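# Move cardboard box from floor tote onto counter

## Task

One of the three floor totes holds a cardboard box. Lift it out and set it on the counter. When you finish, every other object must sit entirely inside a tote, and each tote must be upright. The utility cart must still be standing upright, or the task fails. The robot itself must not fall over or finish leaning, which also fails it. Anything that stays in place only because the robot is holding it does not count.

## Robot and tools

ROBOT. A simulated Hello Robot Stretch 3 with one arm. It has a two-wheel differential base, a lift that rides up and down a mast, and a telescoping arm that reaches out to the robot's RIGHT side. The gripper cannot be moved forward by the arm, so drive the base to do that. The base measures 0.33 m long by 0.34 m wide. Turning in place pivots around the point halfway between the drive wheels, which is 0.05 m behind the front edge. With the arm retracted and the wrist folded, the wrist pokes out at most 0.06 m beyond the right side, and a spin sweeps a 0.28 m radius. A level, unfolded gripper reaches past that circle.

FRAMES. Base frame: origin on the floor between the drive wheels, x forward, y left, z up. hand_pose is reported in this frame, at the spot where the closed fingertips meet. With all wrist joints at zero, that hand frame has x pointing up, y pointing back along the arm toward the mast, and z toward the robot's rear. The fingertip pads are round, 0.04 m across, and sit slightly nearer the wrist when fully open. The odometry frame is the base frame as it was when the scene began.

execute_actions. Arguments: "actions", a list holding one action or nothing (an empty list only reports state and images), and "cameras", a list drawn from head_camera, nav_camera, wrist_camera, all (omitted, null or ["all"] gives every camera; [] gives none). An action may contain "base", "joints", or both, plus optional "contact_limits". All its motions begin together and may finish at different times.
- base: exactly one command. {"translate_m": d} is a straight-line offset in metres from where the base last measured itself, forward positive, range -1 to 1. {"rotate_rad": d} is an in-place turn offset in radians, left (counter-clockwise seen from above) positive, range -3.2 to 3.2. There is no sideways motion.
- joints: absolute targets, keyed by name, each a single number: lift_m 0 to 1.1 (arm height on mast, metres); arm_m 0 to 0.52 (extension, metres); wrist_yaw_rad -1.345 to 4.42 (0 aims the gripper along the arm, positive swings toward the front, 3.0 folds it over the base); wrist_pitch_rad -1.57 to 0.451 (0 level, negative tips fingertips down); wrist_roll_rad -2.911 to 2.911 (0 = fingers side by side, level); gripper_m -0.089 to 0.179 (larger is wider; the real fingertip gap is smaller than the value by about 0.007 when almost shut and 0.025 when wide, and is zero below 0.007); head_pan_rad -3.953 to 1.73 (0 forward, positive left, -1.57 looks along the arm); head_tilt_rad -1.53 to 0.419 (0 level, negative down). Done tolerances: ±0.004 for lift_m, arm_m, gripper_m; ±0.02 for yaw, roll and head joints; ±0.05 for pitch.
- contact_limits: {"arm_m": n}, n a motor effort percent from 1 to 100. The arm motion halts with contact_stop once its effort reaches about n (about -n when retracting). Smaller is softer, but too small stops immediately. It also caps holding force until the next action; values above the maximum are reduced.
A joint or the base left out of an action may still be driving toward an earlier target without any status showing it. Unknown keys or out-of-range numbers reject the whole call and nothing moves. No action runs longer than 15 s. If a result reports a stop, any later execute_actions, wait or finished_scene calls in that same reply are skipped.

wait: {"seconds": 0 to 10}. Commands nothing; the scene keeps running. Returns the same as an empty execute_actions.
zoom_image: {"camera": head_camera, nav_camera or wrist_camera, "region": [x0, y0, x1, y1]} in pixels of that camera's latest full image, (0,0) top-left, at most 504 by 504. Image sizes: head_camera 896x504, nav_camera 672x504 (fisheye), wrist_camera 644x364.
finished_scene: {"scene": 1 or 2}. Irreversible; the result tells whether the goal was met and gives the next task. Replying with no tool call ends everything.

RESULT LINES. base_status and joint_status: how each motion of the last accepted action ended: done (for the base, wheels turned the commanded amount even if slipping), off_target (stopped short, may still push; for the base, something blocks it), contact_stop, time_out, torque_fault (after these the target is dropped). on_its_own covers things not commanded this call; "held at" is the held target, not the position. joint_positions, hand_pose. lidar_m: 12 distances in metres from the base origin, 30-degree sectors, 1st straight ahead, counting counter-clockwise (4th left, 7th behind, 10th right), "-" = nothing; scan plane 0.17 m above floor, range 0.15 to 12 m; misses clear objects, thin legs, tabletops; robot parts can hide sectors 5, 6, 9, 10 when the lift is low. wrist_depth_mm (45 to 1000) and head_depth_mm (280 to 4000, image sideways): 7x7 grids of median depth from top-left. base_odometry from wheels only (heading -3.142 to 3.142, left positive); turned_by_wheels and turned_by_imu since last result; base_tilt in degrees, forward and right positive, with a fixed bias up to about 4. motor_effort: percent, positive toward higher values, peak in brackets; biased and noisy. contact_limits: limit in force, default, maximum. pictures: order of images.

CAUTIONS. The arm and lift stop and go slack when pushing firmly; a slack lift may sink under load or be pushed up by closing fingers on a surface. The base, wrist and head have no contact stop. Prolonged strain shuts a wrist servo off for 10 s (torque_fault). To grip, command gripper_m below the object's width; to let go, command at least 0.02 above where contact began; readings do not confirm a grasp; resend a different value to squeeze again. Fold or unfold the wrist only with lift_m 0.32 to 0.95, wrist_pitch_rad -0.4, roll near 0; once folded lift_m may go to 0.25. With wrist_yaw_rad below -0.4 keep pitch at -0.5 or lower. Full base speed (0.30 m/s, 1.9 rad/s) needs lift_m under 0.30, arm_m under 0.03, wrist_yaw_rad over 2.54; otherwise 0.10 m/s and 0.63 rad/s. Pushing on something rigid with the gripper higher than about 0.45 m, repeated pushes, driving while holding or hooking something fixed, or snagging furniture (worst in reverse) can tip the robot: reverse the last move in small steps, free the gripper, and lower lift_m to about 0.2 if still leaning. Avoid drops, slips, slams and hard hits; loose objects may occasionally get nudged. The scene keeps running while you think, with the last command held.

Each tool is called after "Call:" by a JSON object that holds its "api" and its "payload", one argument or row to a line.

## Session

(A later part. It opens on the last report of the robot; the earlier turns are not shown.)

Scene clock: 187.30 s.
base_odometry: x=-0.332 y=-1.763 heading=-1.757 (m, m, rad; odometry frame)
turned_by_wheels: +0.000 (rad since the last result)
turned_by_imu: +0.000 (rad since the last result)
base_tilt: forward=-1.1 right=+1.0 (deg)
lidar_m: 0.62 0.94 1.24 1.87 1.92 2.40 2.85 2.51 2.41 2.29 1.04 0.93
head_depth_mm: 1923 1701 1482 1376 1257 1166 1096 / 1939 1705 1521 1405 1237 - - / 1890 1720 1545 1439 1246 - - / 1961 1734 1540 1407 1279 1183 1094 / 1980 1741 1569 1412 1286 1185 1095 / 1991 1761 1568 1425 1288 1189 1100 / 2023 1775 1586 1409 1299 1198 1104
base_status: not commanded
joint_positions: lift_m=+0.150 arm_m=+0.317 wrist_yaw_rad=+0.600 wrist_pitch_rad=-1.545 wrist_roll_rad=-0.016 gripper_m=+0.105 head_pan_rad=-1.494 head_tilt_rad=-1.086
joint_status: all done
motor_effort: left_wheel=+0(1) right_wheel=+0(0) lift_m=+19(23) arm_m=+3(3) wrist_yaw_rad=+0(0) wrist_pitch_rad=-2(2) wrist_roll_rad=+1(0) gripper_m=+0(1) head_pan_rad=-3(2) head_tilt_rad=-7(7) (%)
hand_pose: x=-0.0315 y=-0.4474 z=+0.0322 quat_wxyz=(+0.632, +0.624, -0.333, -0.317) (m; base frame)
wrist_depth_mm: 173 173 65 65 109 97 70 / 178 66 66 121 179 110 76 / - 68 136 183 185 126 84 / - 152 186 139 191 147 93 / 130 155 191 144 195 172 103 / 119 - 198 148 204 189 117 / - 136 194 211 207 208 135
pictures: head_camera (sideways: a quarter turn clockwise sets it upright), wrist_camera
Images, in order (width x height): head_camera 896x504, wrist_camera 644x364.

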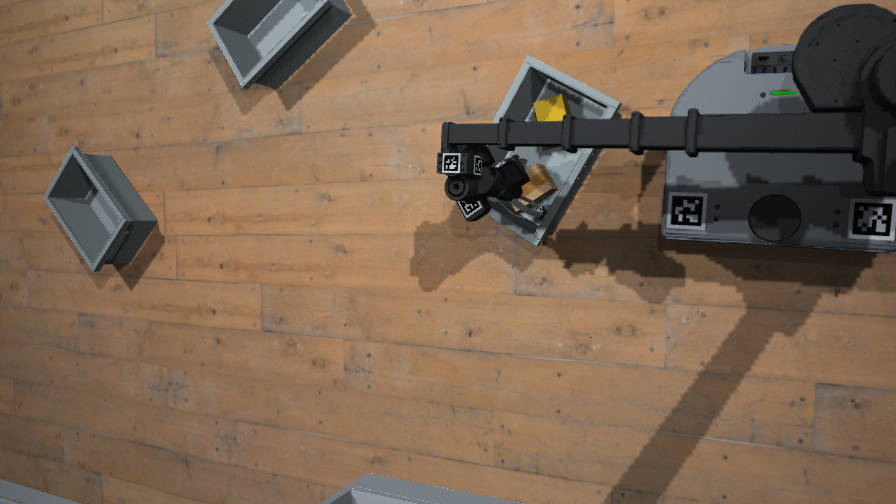

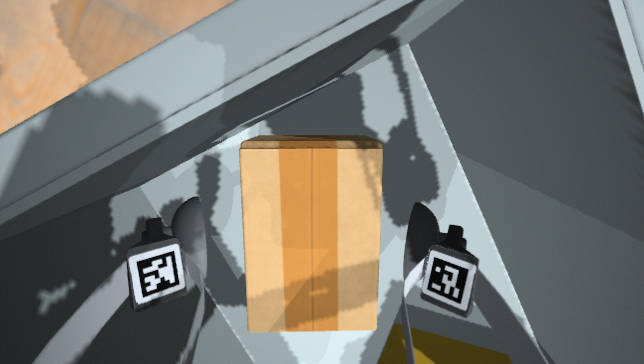

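Call:
{"api": "execute_actions", "payload": {
  "actions": [
    {"joints": {"gripper_m": 0.03}}
  ],
  "cameras": ["head_camera", "wrist_camera"]
}}

Scene clock: 194.27 s.
base_odometry: x=-0.332 y=-1.763 heading=-1.757 (m, m, rad; odometry frame)
turned_by_wheels: +0.000 (rad since the last result)
turned_by_imu: +0.000 (rad since the last result)
base_tilt: forward=-1.0 right=+1.0 (deg)
lidar_m: 0.62 0.95 1.25 1.87 1.91 2.41 2.84 2.51 2.41 2.29 1.04 0.93
head_depth_mm: 1928 1697 1480 1374 1257 1162 1095 / 1925 1701 1526 1407 1234 - - / 1869 1710 1537 1424 1246 - - / 1963 1731 1540 1402 1274 1180 1092 / 1985 1748 1564 1408 1283 1184 1096 / 2003 1745 1571 1424 1291 1186 1105 / 2021 1759 1582 1404 1299 1194 1107
base_status: not commanded
joint_positions: lift_m=+0.150 arm_m=+0.317 wrist_yaw_rad=+0.600 wrist_pitch_rad=-1.545 wrist_roll_rad=-0.016 gripper_m=+0.031 head_pan_rad=-1.494 head_tilt_rad=-1.086
joint_status: all done
motor_effort: left_wheel=+0(0) right_wheel=+0(0) lift_m=+18(19) arm_m=+3(3) wrist_yaw_rad=+1(0) wrist_pitch_rad=-2(2) wrist_roll_rad=+1(1) gripper_m=-14(88) head_pan_rad=-3(3) head_tilt_rad=-7(8) (%)
hand_pose: x=-0.0315 y=-0.4474 z=+0.0322 quat_wxyz=(+0.632, +0.624, -0.333, -0.317) (m; base frame)
wrist_depth_mm: 173 174 65 65 110 97 70 / 178 66 66 122 179 110 76 / - 68 133 183 185 126 84 / - 153 186 135 192 147 93 / 130 166 139 140 197 176 104 / 119 141 145 145 203 205 118 / 110 144 182 209 206 213 135
pictures: head_camera (sideways: a quarter turn clockwise sets it upright), wrist_camera
Images, in order (width x height): head_camera 896x504, wrist_camera 644x364.

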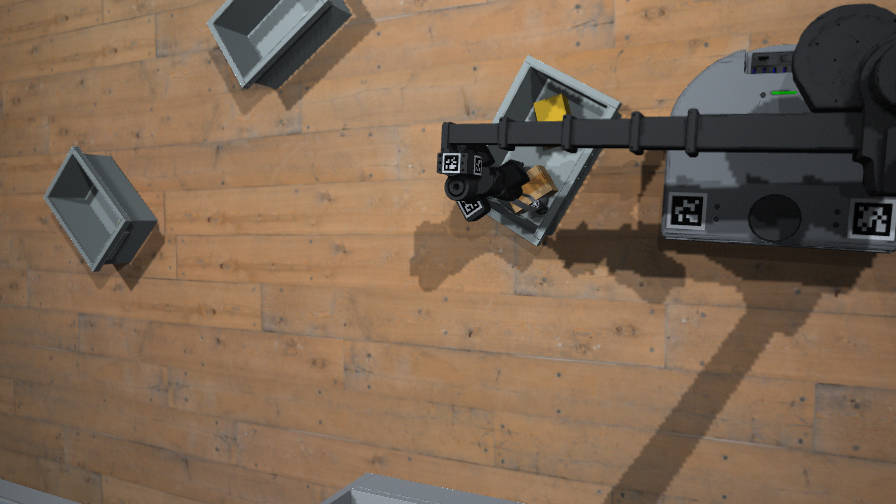

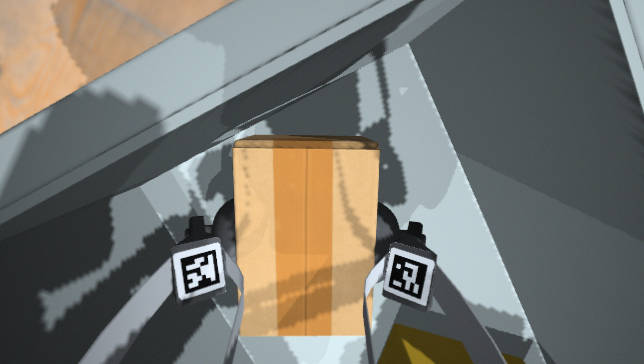

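Call:
{"api": "execute_actions", "payload": {
  "actions": [
    {"joints": {"gripper_m": 0.005}}
  ],
  "cameras": ["wrist_camera"]
}}

Call:
{"api": "execute_actions", "payload": {
  "actions": [
    {"joints": {"lift_m": 0.34}}
  ],
  "cameras": ["head_camera", "wrist_camera"]
}}

Scene clock: 198.43 s.
base_odometry: x=-0.332 y=-1.763 heading=-1.757 (m, m, rad; odometry frame)
turned_by_wheels: +0.000 (rad since the last result)
turned_by_imu: +0.000 (rad since the last result)
base_tilt: forward=-1.1 right=+1.0 (deg)
lidar_m: 0.62 0.94 1.24 1.87 1.91 2.40 2.83 2.51 2.41 2.30 1.04 0.92
head_depth_mm: 1907 1699 1476 1377 1257 1169 1098 / 1928 1702 1533 1407 1240 - - / 1882 1727 1532 1438 1246 - - / 1969 1730 1552 1405 1270 1179 1091 / 1984 1732 1562 1412 1289 1177 1089 / 1999 1765 1566 1417 1293 1189 1096 / 2017 1773 1581 1405 1308 1193 1101
base_status: not commanded
joint_positions: lift_m=+0.150 arm_m=+0.317 wrist_yaw_rad=+0.600 wrist_pitch_rad=-1.545 wrist_roll_rad=-0.016 gripper_m=+0.006 head_pan_rad=-1.494 head_tilt_rad=-1.086
joint_status: all done
motor_effort: left_wheel=+0(1) right_wheel=+0(0) lift_m=+19(19) arm_m=+3(3) wrist_yaw_rad=-1(1) wrist_pitch_rad=-2(2) wrist_roll_rad=+1(0) gripper_m=-22(95) head_pan_rad=-3(3) head_tilt_rad=-8(7) (%)
hand_pose: x=-0.0315 y=-0.4474 z=+0.0322 quat_wxyz=(+0.632, +0.624, -0.333, -0.317) (m; base frame)
wrist_depth_mm: 174 175 64 65 110 98 70 / 179 66 66 122 178 110 76 / - 68 130 184 185 126 84 / - 153 185 133 192 146 93 / 130 166 139 138 197 176 104 / 120 142 142 143 204 203 117 / 111 145 179 148 209 211 135
pictures: wrist_camera
Images, in order (width x height): wrist_camera 644x364.

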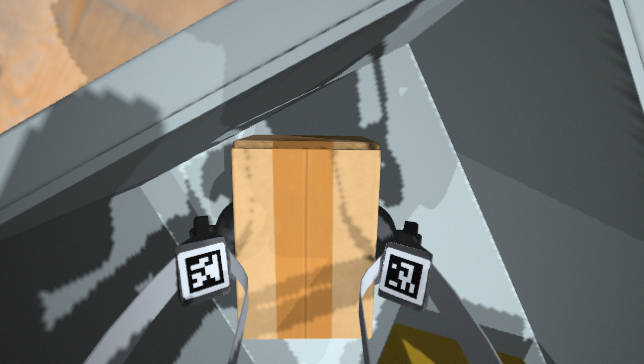

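Scene clock: 201.00 s.
base_odometry: x=-0.332 y=-1.763 heading=-1.757 (m, m, rad; odometry frame)
turned_by_wheels: +0.000 (rad since the last result)
turned_by_imu: +0.000 (rad since the last result)
base_tilt: forward=-1.1 right=+0.9 (deg)
lidar_m: 0.62 0.94 1.24 1.87 1.91 2.40 2.85 2.50 2.41 2.30 1.04 0.93
head_depth_mm: 1912 1697 1477 1375 1255 1164 - / 1923 1709 1524 1375 1245 - - / 1865 1726 1538 1229 1259 - - / 1972 1731 1546 1397 1277 1177 1092 / 1978 1742 1564 1416 1291 1185 1096 / 1994 1767 1563 1415 1295 1189 1097 / 2006 1770 1582 1394 1298 1202 1104
base_status: not commanded
joint_positions: lift_m=+0.340 arm_m=+0.317 wrist_yaw_rad=+0.600 wrist_pitch_rad=-1.545 wrist_roll_rad=-0.016 gripper_m=+0.012 head_pan_rad=-1.494 head_tilt_rad=-1.086
joint_status: all done
on_its_own: gripper_m is held at +0.011, not at your +0.005, by its stall guard, which is not easing now
motor_effort: left_wheel=+0(0) right_wheel=+0(0) lift_m=+30(30) arm_m=+3(3) wrist_yaw_rad=+0(0) wrist_pitch_rad=-2(2) wrist_roll_rad=+1(0) gripper_m=-19(22) head_pan_rad=-3(2) head_tilt_rad=-6(8) (%)
hand_pose: x=-0.0315 y=-0.4474 z=+0.2216 quat_wxyz=(+0.632, +0.624, -0.333, -0.317) (m; base frame)
wrist_depth_mm: 348 348 352 352 355 359 362 / 361 359 360 328 362 366 372 / 372 368 257 368 335 379 378 / 380 381 260 134 312 390 403 / 388 395 138 139 331 403 410 / 402 407 143 142 402 416 422 / 416 - 421 148 357 339 441
pictures: head_camera (sideways: a quarter turn clockwise sets it upright), wrist_camera
Images, in order (width x height): head_camera 896x504, wrist_camera 644x364.

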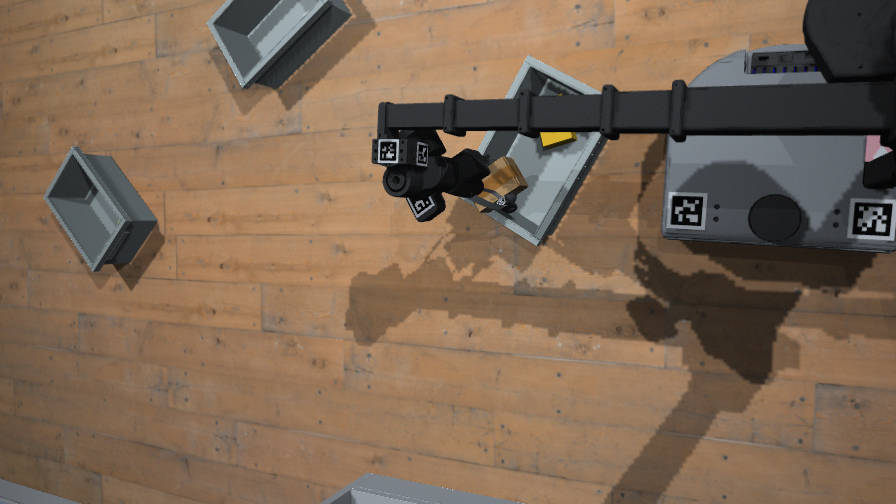

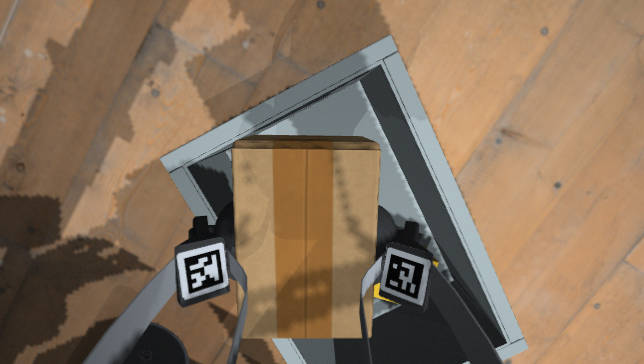

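Call:
{"api": "execute_actions", "payload": {
  "actions": [
    {"base": {"translate_m": -0.45}, "joints": {"arm_m": 0.0, "wrist_pitch_rad": -0.4, "wrist_yaw_rad": 2.65, "lift_m": 0.29, "head_pan_rad": -1.9, "head_tilt_rad": -0.6}}
  ]
}}

Scene clock: 257.10 s.
base_odometry: x=-0.249 y=-1.321 heading=-1.757 (m, m, rad; odometry frame)
turned_by_wheels: +0.000 (rad since the last result)
turned_by_imu: -0.001 (rad since the last result)
base_tilt: forward=-1.0 right=+1.0 (deg)
lidar_m: 1.07 1.40 1.85 1.43 1.89 2.04 2.39 2.12 2.44 2.31 2.06 1.38
head_depth_mm: 2913 3281 2808 2091 1648 1371 1171 / 2751 3017 2716 2091 1659 1379 1171 / 2650 2393 2598 2112 1674 1384 1175 / 2535 2267 2541 2145 1686 1393 1187 / 2455 2213 2472 2143 1700 1398 1193 / 2394 2110 2358 2174 1616 1399 1193 / 2315 2051 2280 2189 1719 1420 1196
base_status: done
joint_positions: lift_m=+0.290 arm_m=+0.002 wrist_yaw_rad=+2.649 wrist_pitch_rad=-0.428 wrist_roll_rad=-0.016 gripper_m=+0.012 head_pan_rad=-1.893 head_tilt_rad=-0.606
joint_status: all done
joint sent to its limit — the command would take arm_m past its lower limit, so that joint was sent only as far as its limit.
on_its_own: gripper_m is held at +0.011, not at your +0.005, by its stall guard, which is not easing now
motor_effort: left_wheel=+1(8) right_wheel=+0(9) lift_m=+19(30) arm_m=-1(4) wrist_yaw_rad=+0(3) wrist_pitch_rad=+8(8) wrist_roll_rad=+0(0) gripper_m=-21(20) head_pan_rad=-3(30) head_tilt_rad=+3(31) (%)
hand_pose: x=+0.0843 y=+0.0491 z=+0.3006 quat_wxyz=(+0.315, +0.702, -0.020, +0.639) (m; base frame)
wrist_depth_mm: - - - - - - - / - - - - - - - / 818 826 850 861 900 919 945 / 656 671 632 134 707 741 710 / 551 559 138 138 594 582 597 / 487 488 143 143 492 501 509 / - - 275 148 433 438 445
pictures: head_camera (sideways: a quarter turn clockwise sets it upright), nav_camera (sideways: a quarter turn counterclockwise sets it upright), wrist_camera
Images, in order (width x height): head_camera 896x504, nav_camera 672x504, wrist_camera 644x364.

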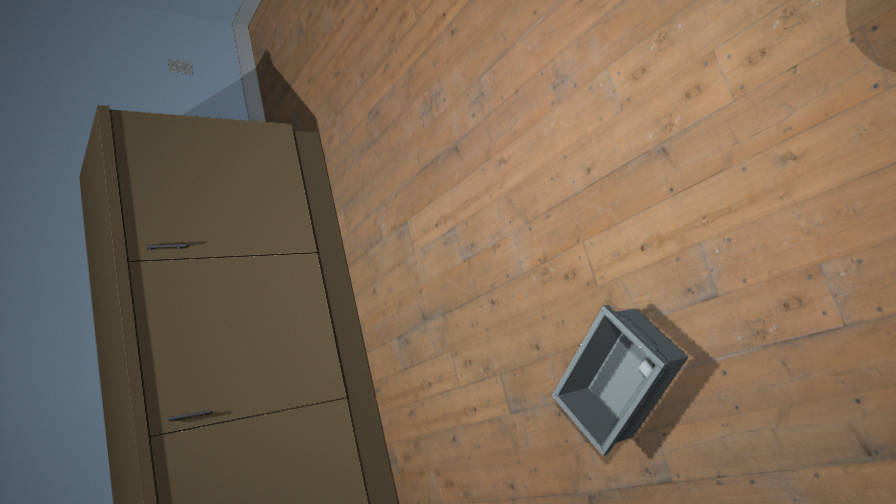

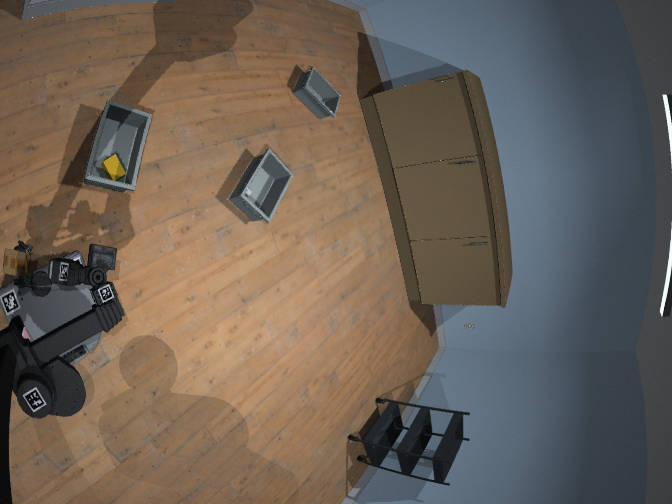

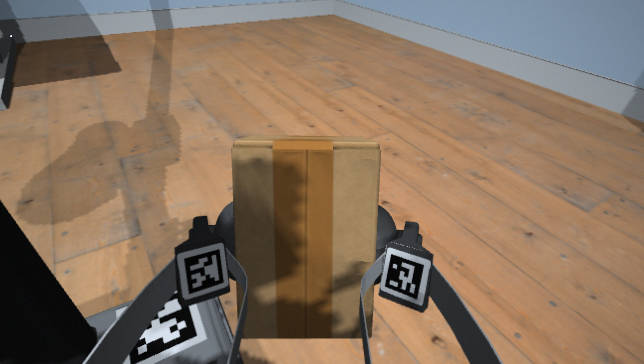

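Call:
{"api": "execute_actions", "payload": {
  "actions": [
    {"base": {"rotate_rad": 1.09}, "joints": {"head_pan_rad": -3.14, "head_tilt_rad": -0.7}}
  ],
  "cameras": ["head_camera", "nav_camera"]
}}

Scene clock: 272.43 s.
base_odometry: x=-0.249 y=-1.321 heading=-0.667 (m, m, rad; odometry frame)
turned_by_wheels: +1.090 (rad since the last result)
turned_by_imu: +1.086 (rad since the last result)
base_tilt: forward=-1.1 right=+1.0 (deg)
lidar_m: 1.92 1.43 1.91 2.04 2.41 2.12 2.42 2.32 1.98 1.38 1.07 1.42
head_depth_mm: 2748 2963 2377 1874 1536 1308 1129 / 3050 3222 2439 1876 1542 1307 1155 / 3011 3247 2403 1880 1558 1316 1161 / 2272 2540 2462 1913 1565 1324 1146 / 2203 2366 2493 1934 1578 1329 1153 / 2073 2251 2420 1957 1524 1344 1156 / 2021 2147 2332 1963 1549 1341 1158
base_status: done
joint_positions: lift_m=+0.290 arm_m=+0.002 wrist_yaw_rad=+2.649 wrist_pitch_rad=-0.428 wrist_roll_rad=-0.016 gripper_m=+0.012 head_pan_rad=-3.133 head_tilt_rad=-0.692
joint_status: all done
on_its_own: gripper_m is held at +0.011, not at your +0.005, by its stall guard, which is not easing now
motor_effort: left_wheel=-1(9) right_wheel=+2(11) lift_m=+19(20) arm_m=-1(1) wrist_yaw_rad=+1(2) wrist_pitch_rad=+8(8) wrist_roll_rad=+1(1) gripper_m=-20(20) head_pan_rad=-3(38) head_tilt_rad=-4(16) (%)
hand_pose: x=+0.0843 y=+0.0491 z=+0.3006 quat_wxyz=(+0.315, +0.702, -0.020, +0.639) (m; base frame)
wrist_depth_mm: - - - - - - - / - - - - - - - / 808 840 869 861 911 926 944 / 656 662 631 134 724 699 733 / 556 560 138 138 582 609 611 / 485 492 143 143 497 509 513 / - - 276 147 434 437 440
pictures: head_camera (sideways: a quarter turn clockwise sets it upright), nav_camera (sideways: a quarter turn counterclockwise sets it upright)
Images, in order (width x height): head_camera 896x504, nav_camera 672x504.

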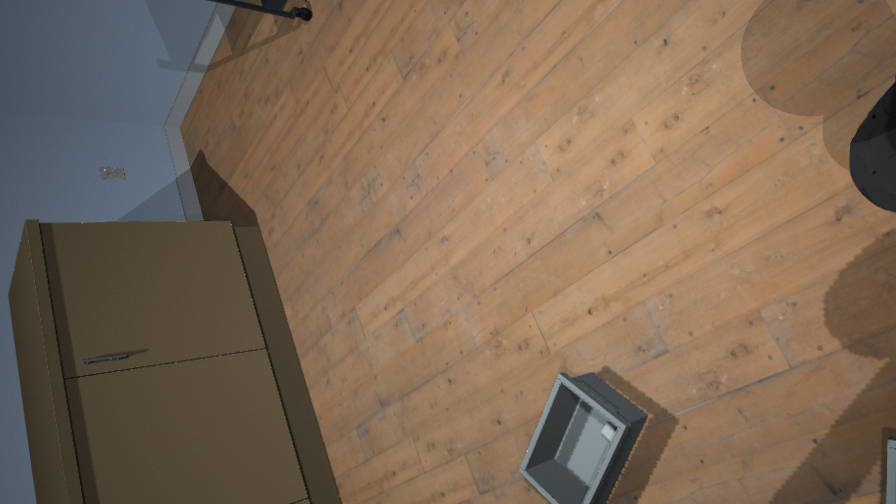

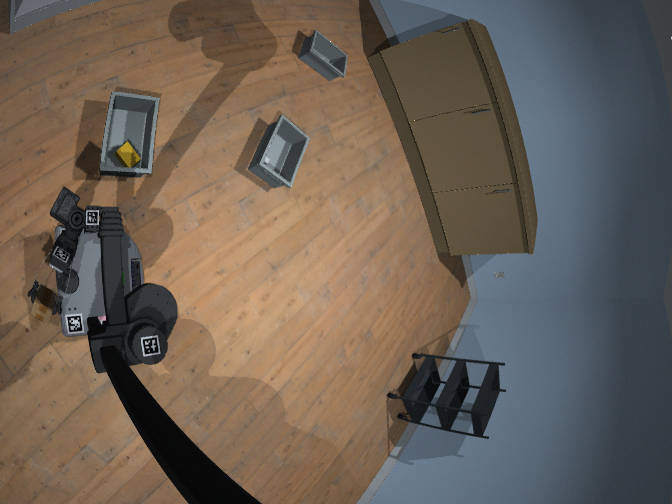

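Call:
{"api": "execute_actions", "payload": {
  "actions": [
    {"base": {"translate_m": -1.0}}
  ],
  "cameras": ["head_camera", "nav_camera"]
}}

Scene clock: 280.50 s.
base_odometry: x=-1.034 y=-0.702 heading=-0.667 (m, m, rad; odometry frame)
turned_by_wheels: +0.000 (rad since the last result)
turned_by_imu: -0.002 (rad since the last result)
base_tilt: forward=-1.0 right=+1.0 (deg)
lidar_m: 2.63 2.29 2.46 1.96 1.32 1.36 1.51 1.45 1.50 1.96 1.84 1.76
head_depth_mm: 2135 2372 2404 1882 1543 1298 1128 / 2234 2541 2416 1895 1547 1317 1157 / 2117 2415 2427 1878 1556 1316 1166 / 1918 1578 1823 1918 1558 1326 1138 / 1786 1477 1687 1861 1577 1334 1149 / 1720 1400 1586 1811 1581 1337 1154 / 1662 1331 1492 1721 1586 1345 1156
base_status: done
joint_positions: lift_m=+0.290 arm_m=+0.002 wrist_yaw_rad=+2.649 wrist_pitch_rad=-0.428 wrist_roll_rad=-0.016 gripper_m=+0.012 head_pan_rad=-3.133 head_tilt_rad=-0.692
joint_status: not commanded
on_its_own: gripper_m is held at +0.011, not at your +0.005, by its stall guard, which is not easing now
motor_effort: left_wheel=-1(11) right_wheel=+1(7) lift_m=+19(20) arm_m=-2(1) wrist_yaw_rad=+1(1) wrist_pitch_rad=+8(8) wrist_roll_rad=+1(0) gripper_m=-20(20) head_pan_rad=-3(3) head_tilt_rad=-4(5) (%)
hand_pose: x=+0.0843 y=+0.0491 z=+0.3006 quat_wxyz=(+0.315, +0.702, -0.020, +0.639) (m; base frame)
wrist_depth_mm: - - - - - - - / - - - - - - - / 835 843 857 860 874 956 938 / 656 675 630 134 709 722 745 / 553 559 138 138 593 598 592 / 482 493 142 143 500 500 510 / - - 275 147 434 446 442
pictures: head_camera (sideways: a quarter turn clockwise sets it upright), nav_camera (sideways: a quarter turn counterclockwise sets it upright)
Images, in order (width x height): head_camera 896x504, nav_camera 672x504.

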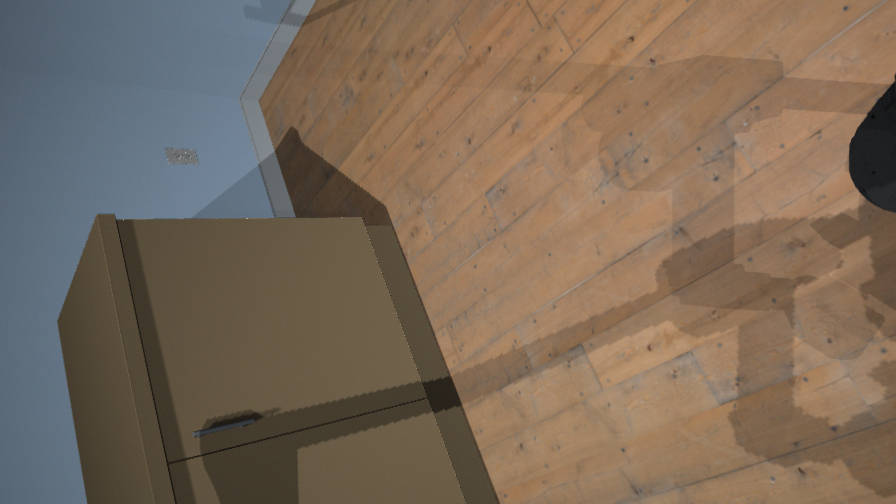

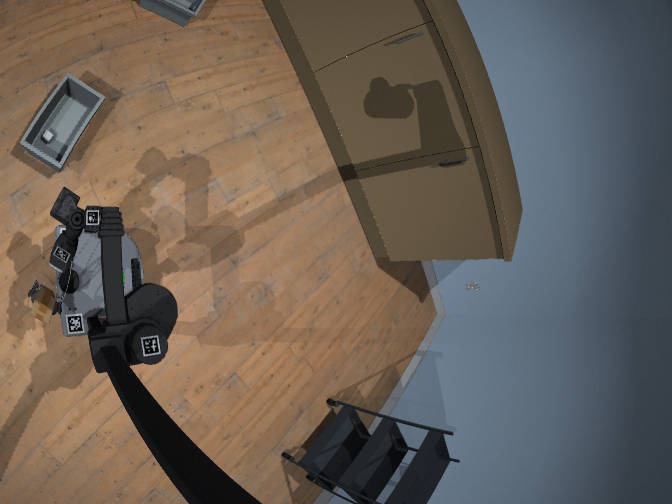

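Call:
{"api": "execute_actions", "payload": {
  "actions": [
    {"base": {"translate_m": -0.45}}
  ],
  "cameras": []
}}

Call:
{"api": "execute_actions", "payload": {
  "actions": [
    {"base": {"translate_m": -0.3}, "joints": {"lift_m": 0.62, "wrist_yaw_rad": 0.3, "head_pan_rad": -2.7, "head_tilt_rad": -0.6}}
  ]
}}

Scene clock: 291.87 s.
base_odometry: x=-1.388 y=-0.424 heading=-0.667 (m, m, rad; odometry frame)
turned_by_wheels: +0.000 (rad since the last result)
turned_by_imu: -0.001 (rad since the last result)
base_tilt: forward=-1.1 right=+0.9 (deg)
lidar_m: 2.95 2.70 2.36 1.72 1.10 1.11 1.11 1.06 1.10 1.49 1.85 2.14
head_depth_mm: 1857 2051 2192 1871 1534 1299 1129 / 1808 2092 2313 1887 1548 1315 1156 / 1726 1953 2206 1912 1552 1321 1164 / 1624 1175 1318 1545 1565 1327 1141 / 1501 1127 1230 1433 1571 1332 1153 / 1437 1079 1150 1326 1532 1333 1155 / 1376 1073 1080 1237 1467 1341 1152
base_status: done
joint_positions: lift_m=+0.290 arm_m=+0.002 wrist_yaw_rad=+2.649 wrist_pitch_rad=-0.428 wrist_roll_rad=-0.016 gripper_m=+0.012 head_pan_rad=-3.133 head_tilt_rad=-0.692
joint_status: not commanded
on_its_own: gripper_m is held at +0.011, not at your +0.005, by its stall guard, which is not easing now
motor_effort: left_wheel=-1(10) right_wheel=+1(6) lift_m=+19(20) arm_m=-1(1) wrist_yaw_rad=+2(1) wrist_pitch_rad=+8(8) wrist_roll_rad=+1(0) gripper_m=-20(20) head_pan_rad=-2(3) head_tilt_rad=-4(5) (%)
hand_pose: x=+0.0843 y=+0.0491 z=+0.3006 quat_wxyz=(+0.315, +0.702, -0.020, +0.639) (m; base frame)
wrist_depth_mm: - - - - - - - / - - - - - - - / 829 833 865 878 915 922 957 / 652 683 628 134 723 717 741 / 550 558 138 138 577 596 603 / 481 488 143 143 505 504 501 / - - 273 147 435 443 442
pictures: none
No camera images: the call's "cameras" was empty. Leave "cameras" out to get every camera's image.

Scene clock: 296.47 s.
base_odometry: x=-1.624 y=-0.238 heading=-0.667 (m, m, rad; odometry frame)
turned_by_wheels: +0.000 (rad since the last result)
turned_by_imu: -0.001 (rad since the last result)
base_tilt: forward=-1.0 right=+1.0 (deg)
lidar_m: 3.18 2.95 2.15 0.97 0.96 1.54 0.84 0.81 0.83 1.13 2.27 2.06
head_depth_mm: 1211 1304 891 990 1174 1372 1195 / 1196 1273 895 983 1156 1344 1174 / 1187 1260 887 967 1138 1361 1174 / 1176 1263 878 954 1126 1335 1180 / 1166 1257 880 940 1109 1334 1186 / 1150 1245 884 933 1096 1338 1195 / 1150 1237 896 923 1080 1312 1194
base_status: done
joint_positions: lift_m=+0.620 arm_m=+0.002 wrist_yaw_rad=+0.301 wrist_pitch_rad=-0.428 wrist_roll_rad=-0.016 gripper_m=+0.012 head_pan_rad=-2.707 head_tilt_rad=-0.605
joint_status: all done
on_its_own: gripper_m is held at +0.011, not at your +0.005, by its stall guard, which is not easing now
motor_effort: left_wheel=-1(10) right_wheel=+1(7) lift_m=+30(30) arm_m=-1(1) wrist_yaw_rad=-1(4) wrist_pitch_rad=+8(8) wrist_roll_rad=+1(1) gripper_m=-21(20) head_pan_rad=+4(32) head_tilt_rad=+3(14) (%)
hand_pose: x=+0.0447 y=-0.3605 z=+0.6301 quat_wxyz=(+0.711, +0.253, -0.655, -0.043) (m; base frame)
wrist_depth_mm: - - - - - 838 622 / - - - - - 842 635 / - - - - - 871 662 / - - - 134 - 888 664 / 907 997 138 138 - 966 665 / 785 845 142 142 917 879 695 / 756 734 741 148 777 788 754
pictures: head_camera (sideways: a quarter turn clockwise sets it upright), nav_camera (sideways: a quarter turn counterclockwise sets it upright), wrist_camera
Images, in order (width x height): head_camera 896x504, nav_camera 672x504, wrist_camera 644x364.

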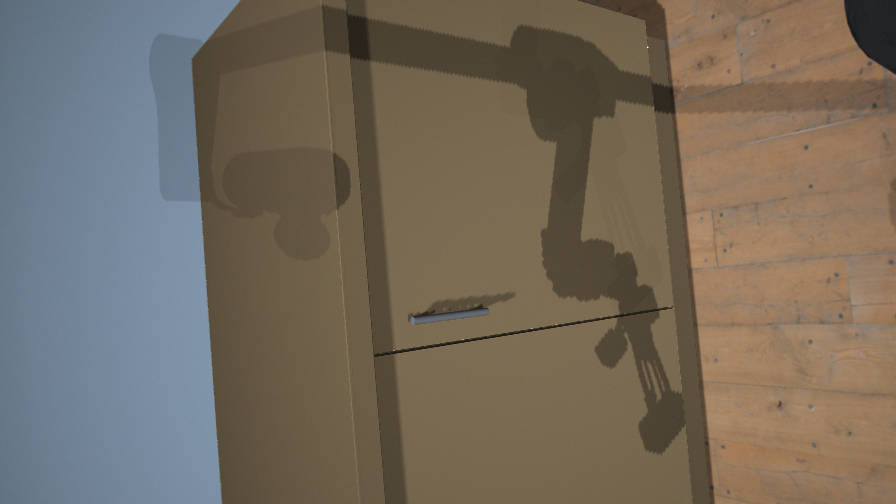

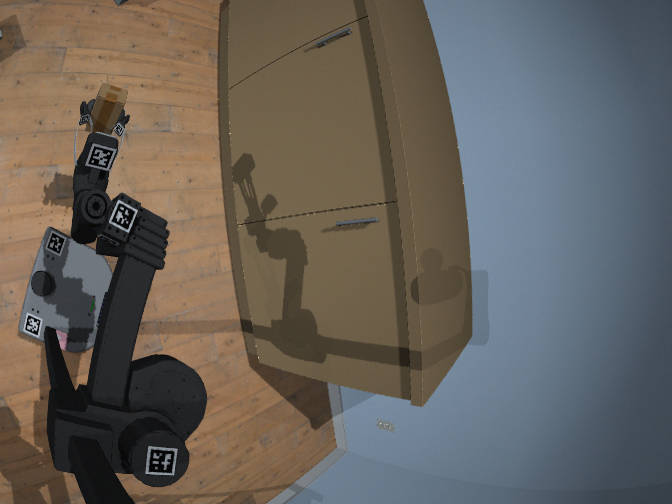

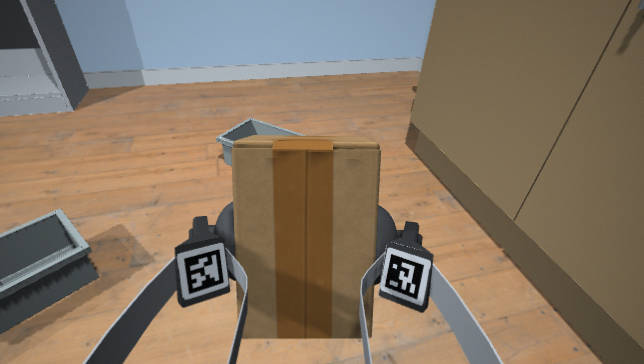

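Call:
{"api": "execute_actions", "payload": {
  "actions": [
    {"base": {"translate_m": -0.41}, "joints": {"lift_m": 1.09, "wrist_yaw_rad": 0.0, "wrist_pitch_rad": -1.55, "head_pan_rad": -2.4, "head_tilt_rad": -0.8}}
  ]
}}

Scene clock: 311.73 s.
base_odometry: x=-1.946 y=+0.015 heading=-0.667 (m, m, rad; odometry frame)
turned_by_wheels: +0.000 (rad since the last result)
turned_by_imu: -0.001 (rad since the last result)
base_tilt: forward=-1.0 right=+1.0 (deg)
lidar_m: 3.46 3.27 1.04 0.79 1.29 1.33 0.47 0.45 0.47 0.63 2.48 2.39
head_depth_mm: 899 780 606 542 719 963 1101 / 910 786 613 591 750 1020 1121 / 923 796 617 610 779 1078 1133 / 934 839 601 632 817 1199 1131 / 956 - - 665 853 1129 - / 977 - - 714 876 - - / - - - - - - -
base_status: done
joint_positions: lift_m=+1.090 arm_m=+0.002 wrist_yaw_rad=+0.002 wrist_pitch_rad=-1.542 wrist_roll_rad=-0.016 gripper_m=+0.012 head_pan_rad=-2.407 head_tilt_rad=-0.790
joint_status: all done
on_its_own: gripper_m is held at +0.011, not at your +0.005, by its stall guard, which is not easing now
motor_effort: left_wheel=+0(6) right_wheel=+2(5) lift_m=+30(30) arm_m=-1(1) wrist_yaw_rad=-1(1) wrist_pitch_rad=-3(9) wrist_roll_rad=+0(0) gripper_m=-20(20) head_pan_rad=+4(25) head_tilt_rad=-6(24) (%)
hand_pose: x=-0.0217 y=-0.1306 z=+0.9716 quat_wxyz=(+0.512, +0.497, -0.502, -0.489) (m; base frame)
wrist_depth_mm: - - - - 843 528 376 / - - - - - 597 419 / - - - - - 696 466 / - - - 135 - 852 519 / - - 138 138 - - 660 / - - 143 142 - - - / - - - 147 - - -
pictures: head_camera (sideways: a quarter turn clockwise sets it upright), nav_camera (sideways: a quarter turn counterclockwise sets it upright), wrist_camera
Images, in order (width x height): head_camera 896x504, nav_camera 672x504, wrist_camera 644x364.

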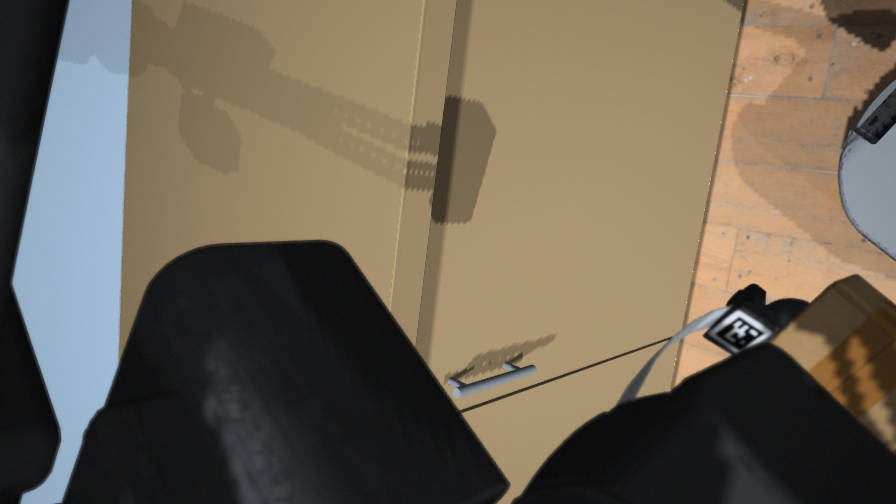

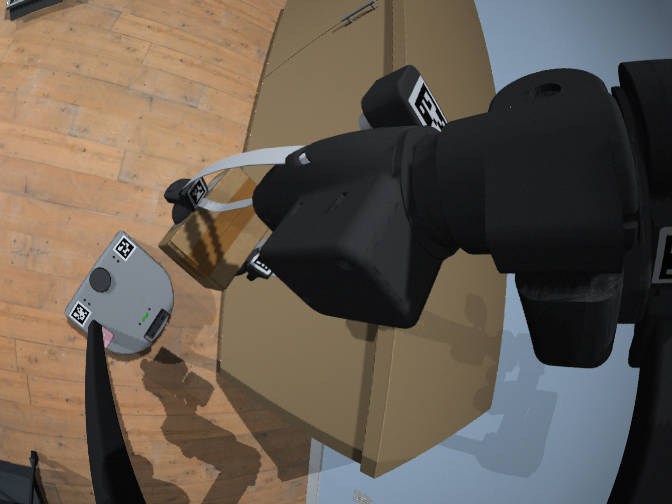

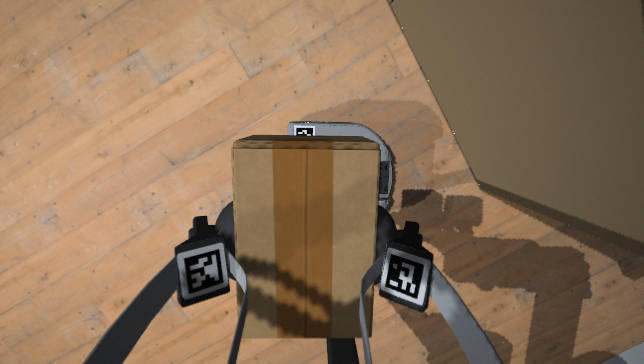

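Call:
{"api": "execute_actions", "payload": {
  "actions": [
    {"base": {"rotate_rad": -0.95}, "joints": {"arm_m": 0.22, "head_pan_rad": -1.3, "head_tilt_rad": -0.7}}
  ]
}}

Scene clock: 317.80 s.
base_odometry: x=-1.946 y=+0.015 heading=-1.617 (m, m, rad; odometry frame)
turned_by_wheels: -0.950 (rad since the last result)
turned_by_imu: -0.952 (rad since the last result)
base_tilt: forward=-1.0 right=+1.1 (deg)
lidar_m: 2.48 2.38 3.37 3.30 0.95 0.79 1.29 1.37 0.46 0.45 0.48 0.70
head_depth_mm: 849 919 - 420 390 762 1061 / 881 943 703 567 655 823 1089 / 913 978 708 576 695 896 1134 / 946 996 717 597 746 981 1137 / 980 1002 722 624 811 1083 1146 / 1019 1022 729 682 872 1249 1149 / 1059 1035 736 728 954 1285 1157
base_status: done
joint_positions: lift_m=+1.090 arm_m=+0.220 wrist_yaw_rad=+0.000 wrist_pitch_rad=-1.543 wrist_roll_rad=-0.016 gripper_m=+0.012 head_pan_rad=-1.307 head_tilt_rad=-0.705
joint_status: all done
on_its_own: gripper_m is held at +0.011, not at your +0.005, by its stall guard, which is not easing now
motor_effort: left_wheel=+1(6) right_wheel=+0(6) lift_m=+30(30) arm_m=+3(2) wrist_yaw_rad=+1(0) wrist_pitch_rad=-2(3) wrist_roll_rad=+1(0) gripper_m=-20(20) head_pan_rad=+4(39) head_tilt_rad=+2(13) (%)
hand_pose: x=-0.0216 y=-0.3478 z=+0.9716 quat_wxyz=(+0.511, +0.497, -0.503, -0.489) (m; base frame)
wrist_depth_mm: 201 202 204 205 207 209 208 / - 702 560 432 213 212 215 / - - - - - - - / - - - 134 - - - / - - 138 139 - - - / - - 143 142 - - - / - - - 147 - - -
pictures: head_camera (sideways: a quarter turn clockwise sets it upright), nav_camera (sideways: a quarter turn counterclockwise sets it upright), wrist_camera
Images, in order (width x height): head_camera 896x504, nav_camera 672x504, wrist_camera 644x364.

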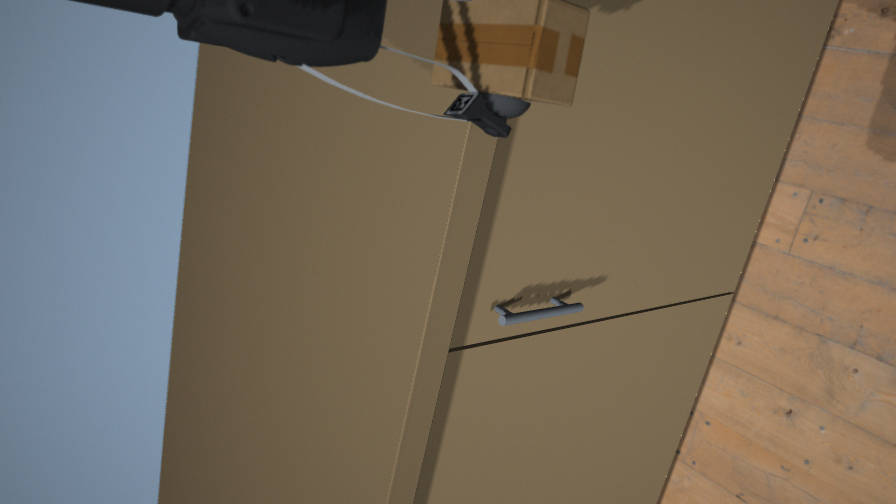

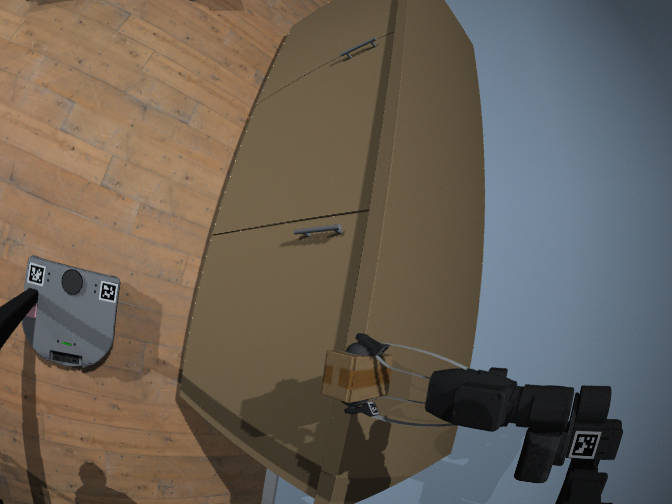

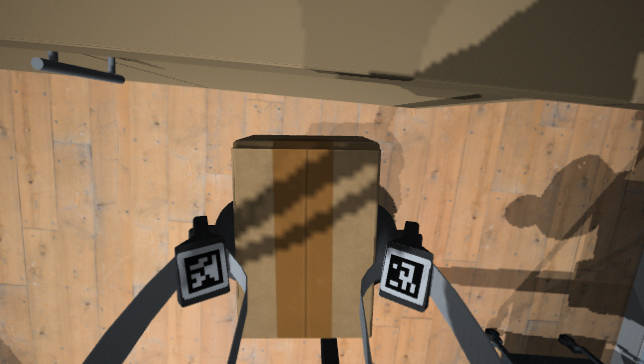

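Call:
{"api": "execute_actions", "payload": {
  "actions": [
    {"joints": {"arm_m": 0.5, "head_pan_rad": -1.5, "head_tilt_rad": -0.55}}
  ],
  "cameras": ["head_camera", "wrist_camera"]
}}

Scene clock: 325.10 s.
base_odometry: x=-1.946 y=+0.015 heading=-1.617 (m, m, rad; odometry frame)
turned_by_wheels: +0.000 (rad since the last result)
turned_by_imu: +0.000 (rad since the last result)
base_tilt: forward=-1.0 right=+1.0 (deg)
lidar_m: 2.48 2.39 3.38 3.69 0.95 0.79 1.29 1.36 0.46 0.45 0.48 0.70
head_depth_mm: 849 926 942 670 536 631 765 / - 943 949 648 559 651 795 / 867 953 957 628 561 671 829 / 880 977 977 686 568 693 863 / 892 996 985 691 591 719 901 / 910 1012 996 697 596 745 945 / 926 1035 1011 703 638 773 992
base_status: not commanded
joint_positions: lift_m=+1.090 arm_m=+0.500 wrist_yaw_rad=+0.000 wrist_pitch_rad=-1.543 wrist_roll_rad=-0.016 gripper_m=+0.012 head_pan_rad=-1.493 head_tilt_rad=-0.557
joint_status: all done
on_its_own: gripper_m is held at +0.011, not at your +0.005, by its stall guard, which is not easing now
motor_effort: left_wheel=+1(1) right_wheel=+0(0) lift_m=+30(30) arm_m=+3(5) wrist_yaw_rad=+1(1) wrist_pitch_rad=-3(3) wrist_roll_rad=+1(1) gripper_m=-20(21) head_pan_rad=-3(20) head_tilt_rad=+3(19) (%)
hand_pose: x=-0.0216 y=-0.6277 z=+0.9716 quat_wxyz=(+0.511, +0.497, -0.503, -0.490) (m; base frame)
wrist_depth_mm: 200 200 203 203 206 207 208 / 204 204 207 209 212 214 216 / 211 213 214 214 219 219 220 / 218 219 217 134 224 225 228 / 225 225 139 138 229 233 236 / 232 233 143 143 241 241 244 / 239 242 243 148 248 250 252
pictures: head_camera (sideways: a quarter turn clockwise sets it upright), wrist_camera
Images, in order (width x height): head_camera 896x504, wrist_camera 644x364.

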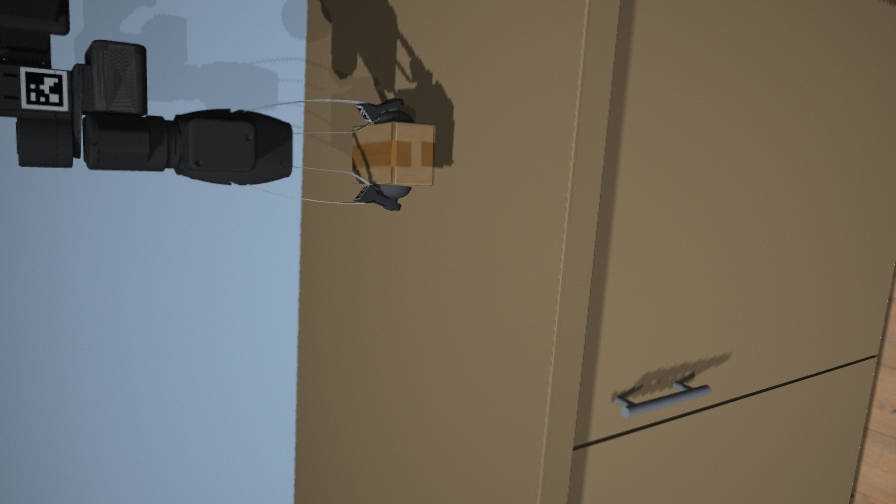

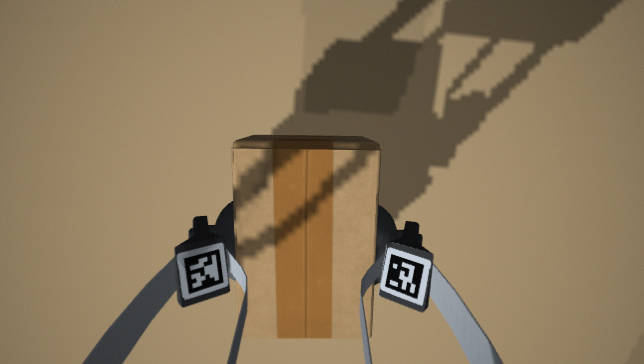

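Call:
{"api": "execute_actions", "payload": {
  "actions": [
    {"joints": {"lift_m": 1.054}}
  ],
  "cameras": ["head_camera", "wrist_camera"]
}}

Scene clock: 330.37 s.
base_odometry: x=-1.946 y=+0.015 heading=-1.617 (m, m, rad; odometry frame)
turned_by_wheels: +0.000 (rad since the last result)
turned_by_imu: +0.000 (rad since the last result)
base_tilt: forward=-0.9 right=+1.0 (deg)
lidar_m: 2.48 2.39 3.38 3.70 0.95 0.79 1.29 1.36 0.46 0.45 0.48 0.70
head_depth_mm: 816 924 939 667 536 630 766 / 825 967 900 648 558 651 797 / 857 959 904 642 562 673 828 / 880 972 975 685 567 693 865 / 896 993 988 690 590 721 902 / 908 1011 1001 698 596 745 945 / 927 1031 1007 703 636 776 996
base_status: not commanded
joint_positions: lift_m=+1.054 arm_m=+0.500 wrist_yaw_rad=+0.000 wrist_pitch_rad=-1.543 wrist_roll_rad=-0.016 gripper_m=+0.012 head_pan_rad=-1.493 head_tilt_rad=-0.557
joint_status: all done
on_its_own: gripper_m is held at +0.011, not at your +0.005, by its stall guard, which is not easing now
motor_effort: left_wheel=+1(1) right_wheel=+0(0) lift_m=+19(26) arm_m=+3(3) wrist_yaw_rad=+0(2) wrist_pitch_rad=-2(2) wrist_roll_rad=+1(0) gripper_m=-19(20) head_pan_rad=-3(4) head_tilt_rad=+3(4) (%)
hand_pose: x=-0.0216 y=-0.6277 z=+0.9362 quat_wxyz=(+0.511, +0.497, -0.503, -0.490) (m; base frame)
wrist_depth_mm: 166 170 171 171 172 173 175 / 173 173 174 175 177 178 179 / 177 178 179 178 183 184 185 / 182 184 183 134 187 189 191 / 189 189 138 138 192 196 196 / 194 194 144 142 201 202 204 / 201 202 205 148 208 210 210
pictures: head_camera (sideways: a quarter turn clockwise sets it upright), wrist_camera
Images, in order (width x height): head_camera 896x504, wrist_camera 644x364.

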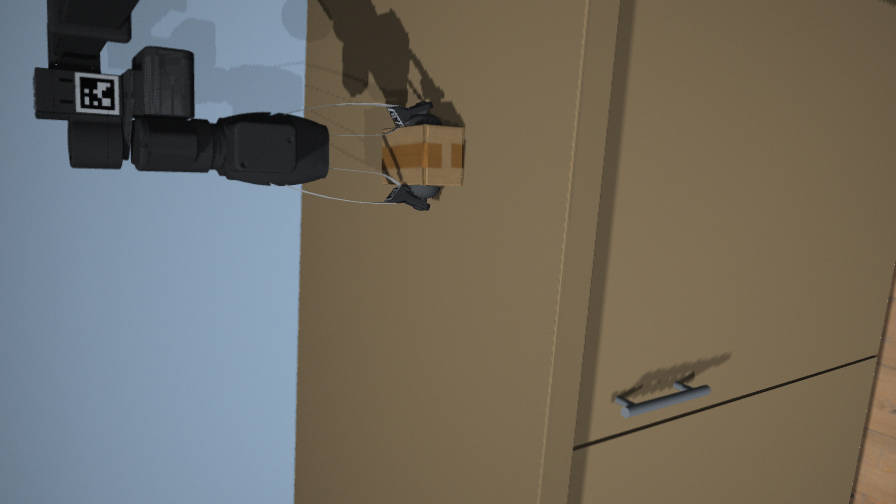

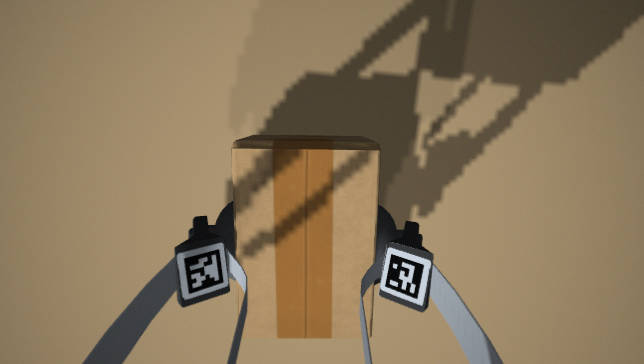

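Call:
{"api": "execute_actions", "payload": {
  "actions": [
    {"joints": {"gripper_m": 0.11}}
  ],
  "cameras": ["head_camera", "wrist_camera"]
}}

Scene clock: 333.63 s.
base_odometry: x=-1.946 y=+0.015 heading=-1.617 (m, m, rad; odometry frame)
turned_by_wheels: +0.000 (rad since the last result)
turned_by_imu: +0.000 (rad since the last result)
base_tilt: forward=-1.1 right=+1.0 (deg)
lidar_m: 2.48 2.38 3.38 3.71 0.95 0.79 1.29 1.36 0.46 0.45 0.48 0.70
head_depth_mm: 815 927 942 668 537 631 766 / 823 967 901 647 557 651 795 / 857 960 907 643 561 673 827 / 880 974 973 686 568 694 863 / 892 992 984 691 591 720 901 / 908 1012 1000 696 596 746 944 / 922 1035 1011 702 637 775 990
base_status: not commanded
joint_positions: lift_m=+1.054 arm_m=+0.500 wrist_yaw_rad=+0.000 wrist_pitch_rad=-1.544 wrist_roll_rad=-0.016 gripper_m=+0.110 head_pan_rad=-1.493 head_tilt_rad=-0.557
joint_status: all done
motor_effort: left_wheel=+1(1) right_wheel=-1(0) lift_m=+19(19) arm_m=+3(3) wrist_yaw_rad=-1(0) wrist_pitch_rad=-2(2) wrist_roll_rad=+1(1) gripper_m=+0(78) head_pan_rad=-3(3) head_tilt_rad=+3(4) (%)
hand_pose: x=-0.0216 y=-0.6275 z=+0.9362 quat_wxyz=(+0.511, +0.497, -0.502, -0.490) (m; base frame)
wrist_depth_mm: 168 167 171 170 173 174 175 / 173 173 176 175 177 178 179 / 178 178 178 179 182 184 185 / 183 184 181 136 188 189 190 / 189 187 165 140 192 197 198 / 194 - 194 144 201 202 205 / 200 202 205 207 208 209 212
pictures: head_camera (sideways: a quarter turn clockwise sets it upright), wrist_camera
Images, in order (width x height): head_camera 896x504, wrist_camera 644x364.

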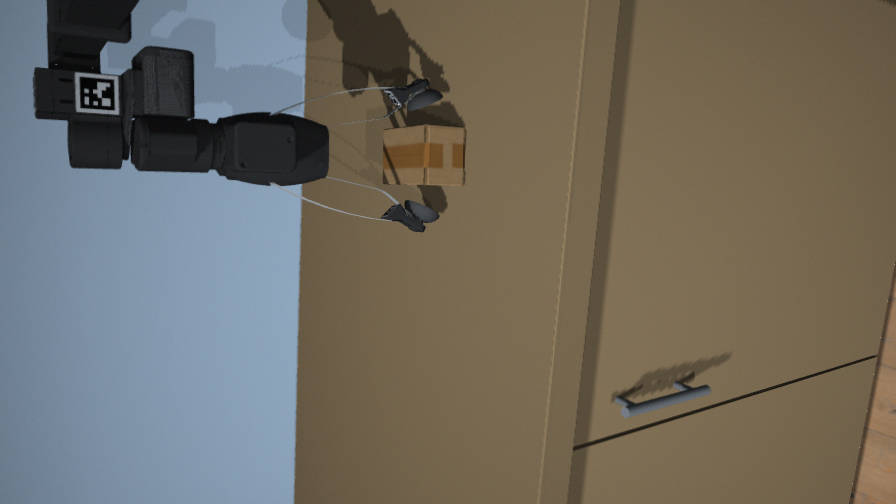

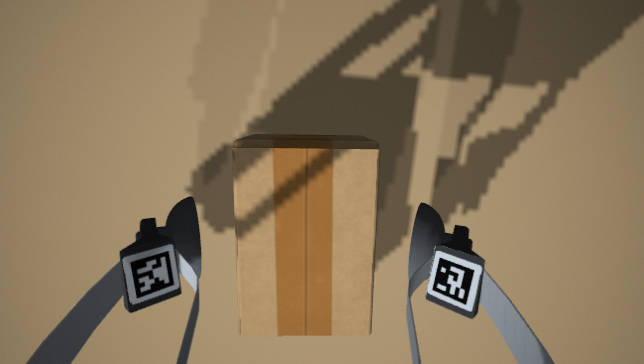

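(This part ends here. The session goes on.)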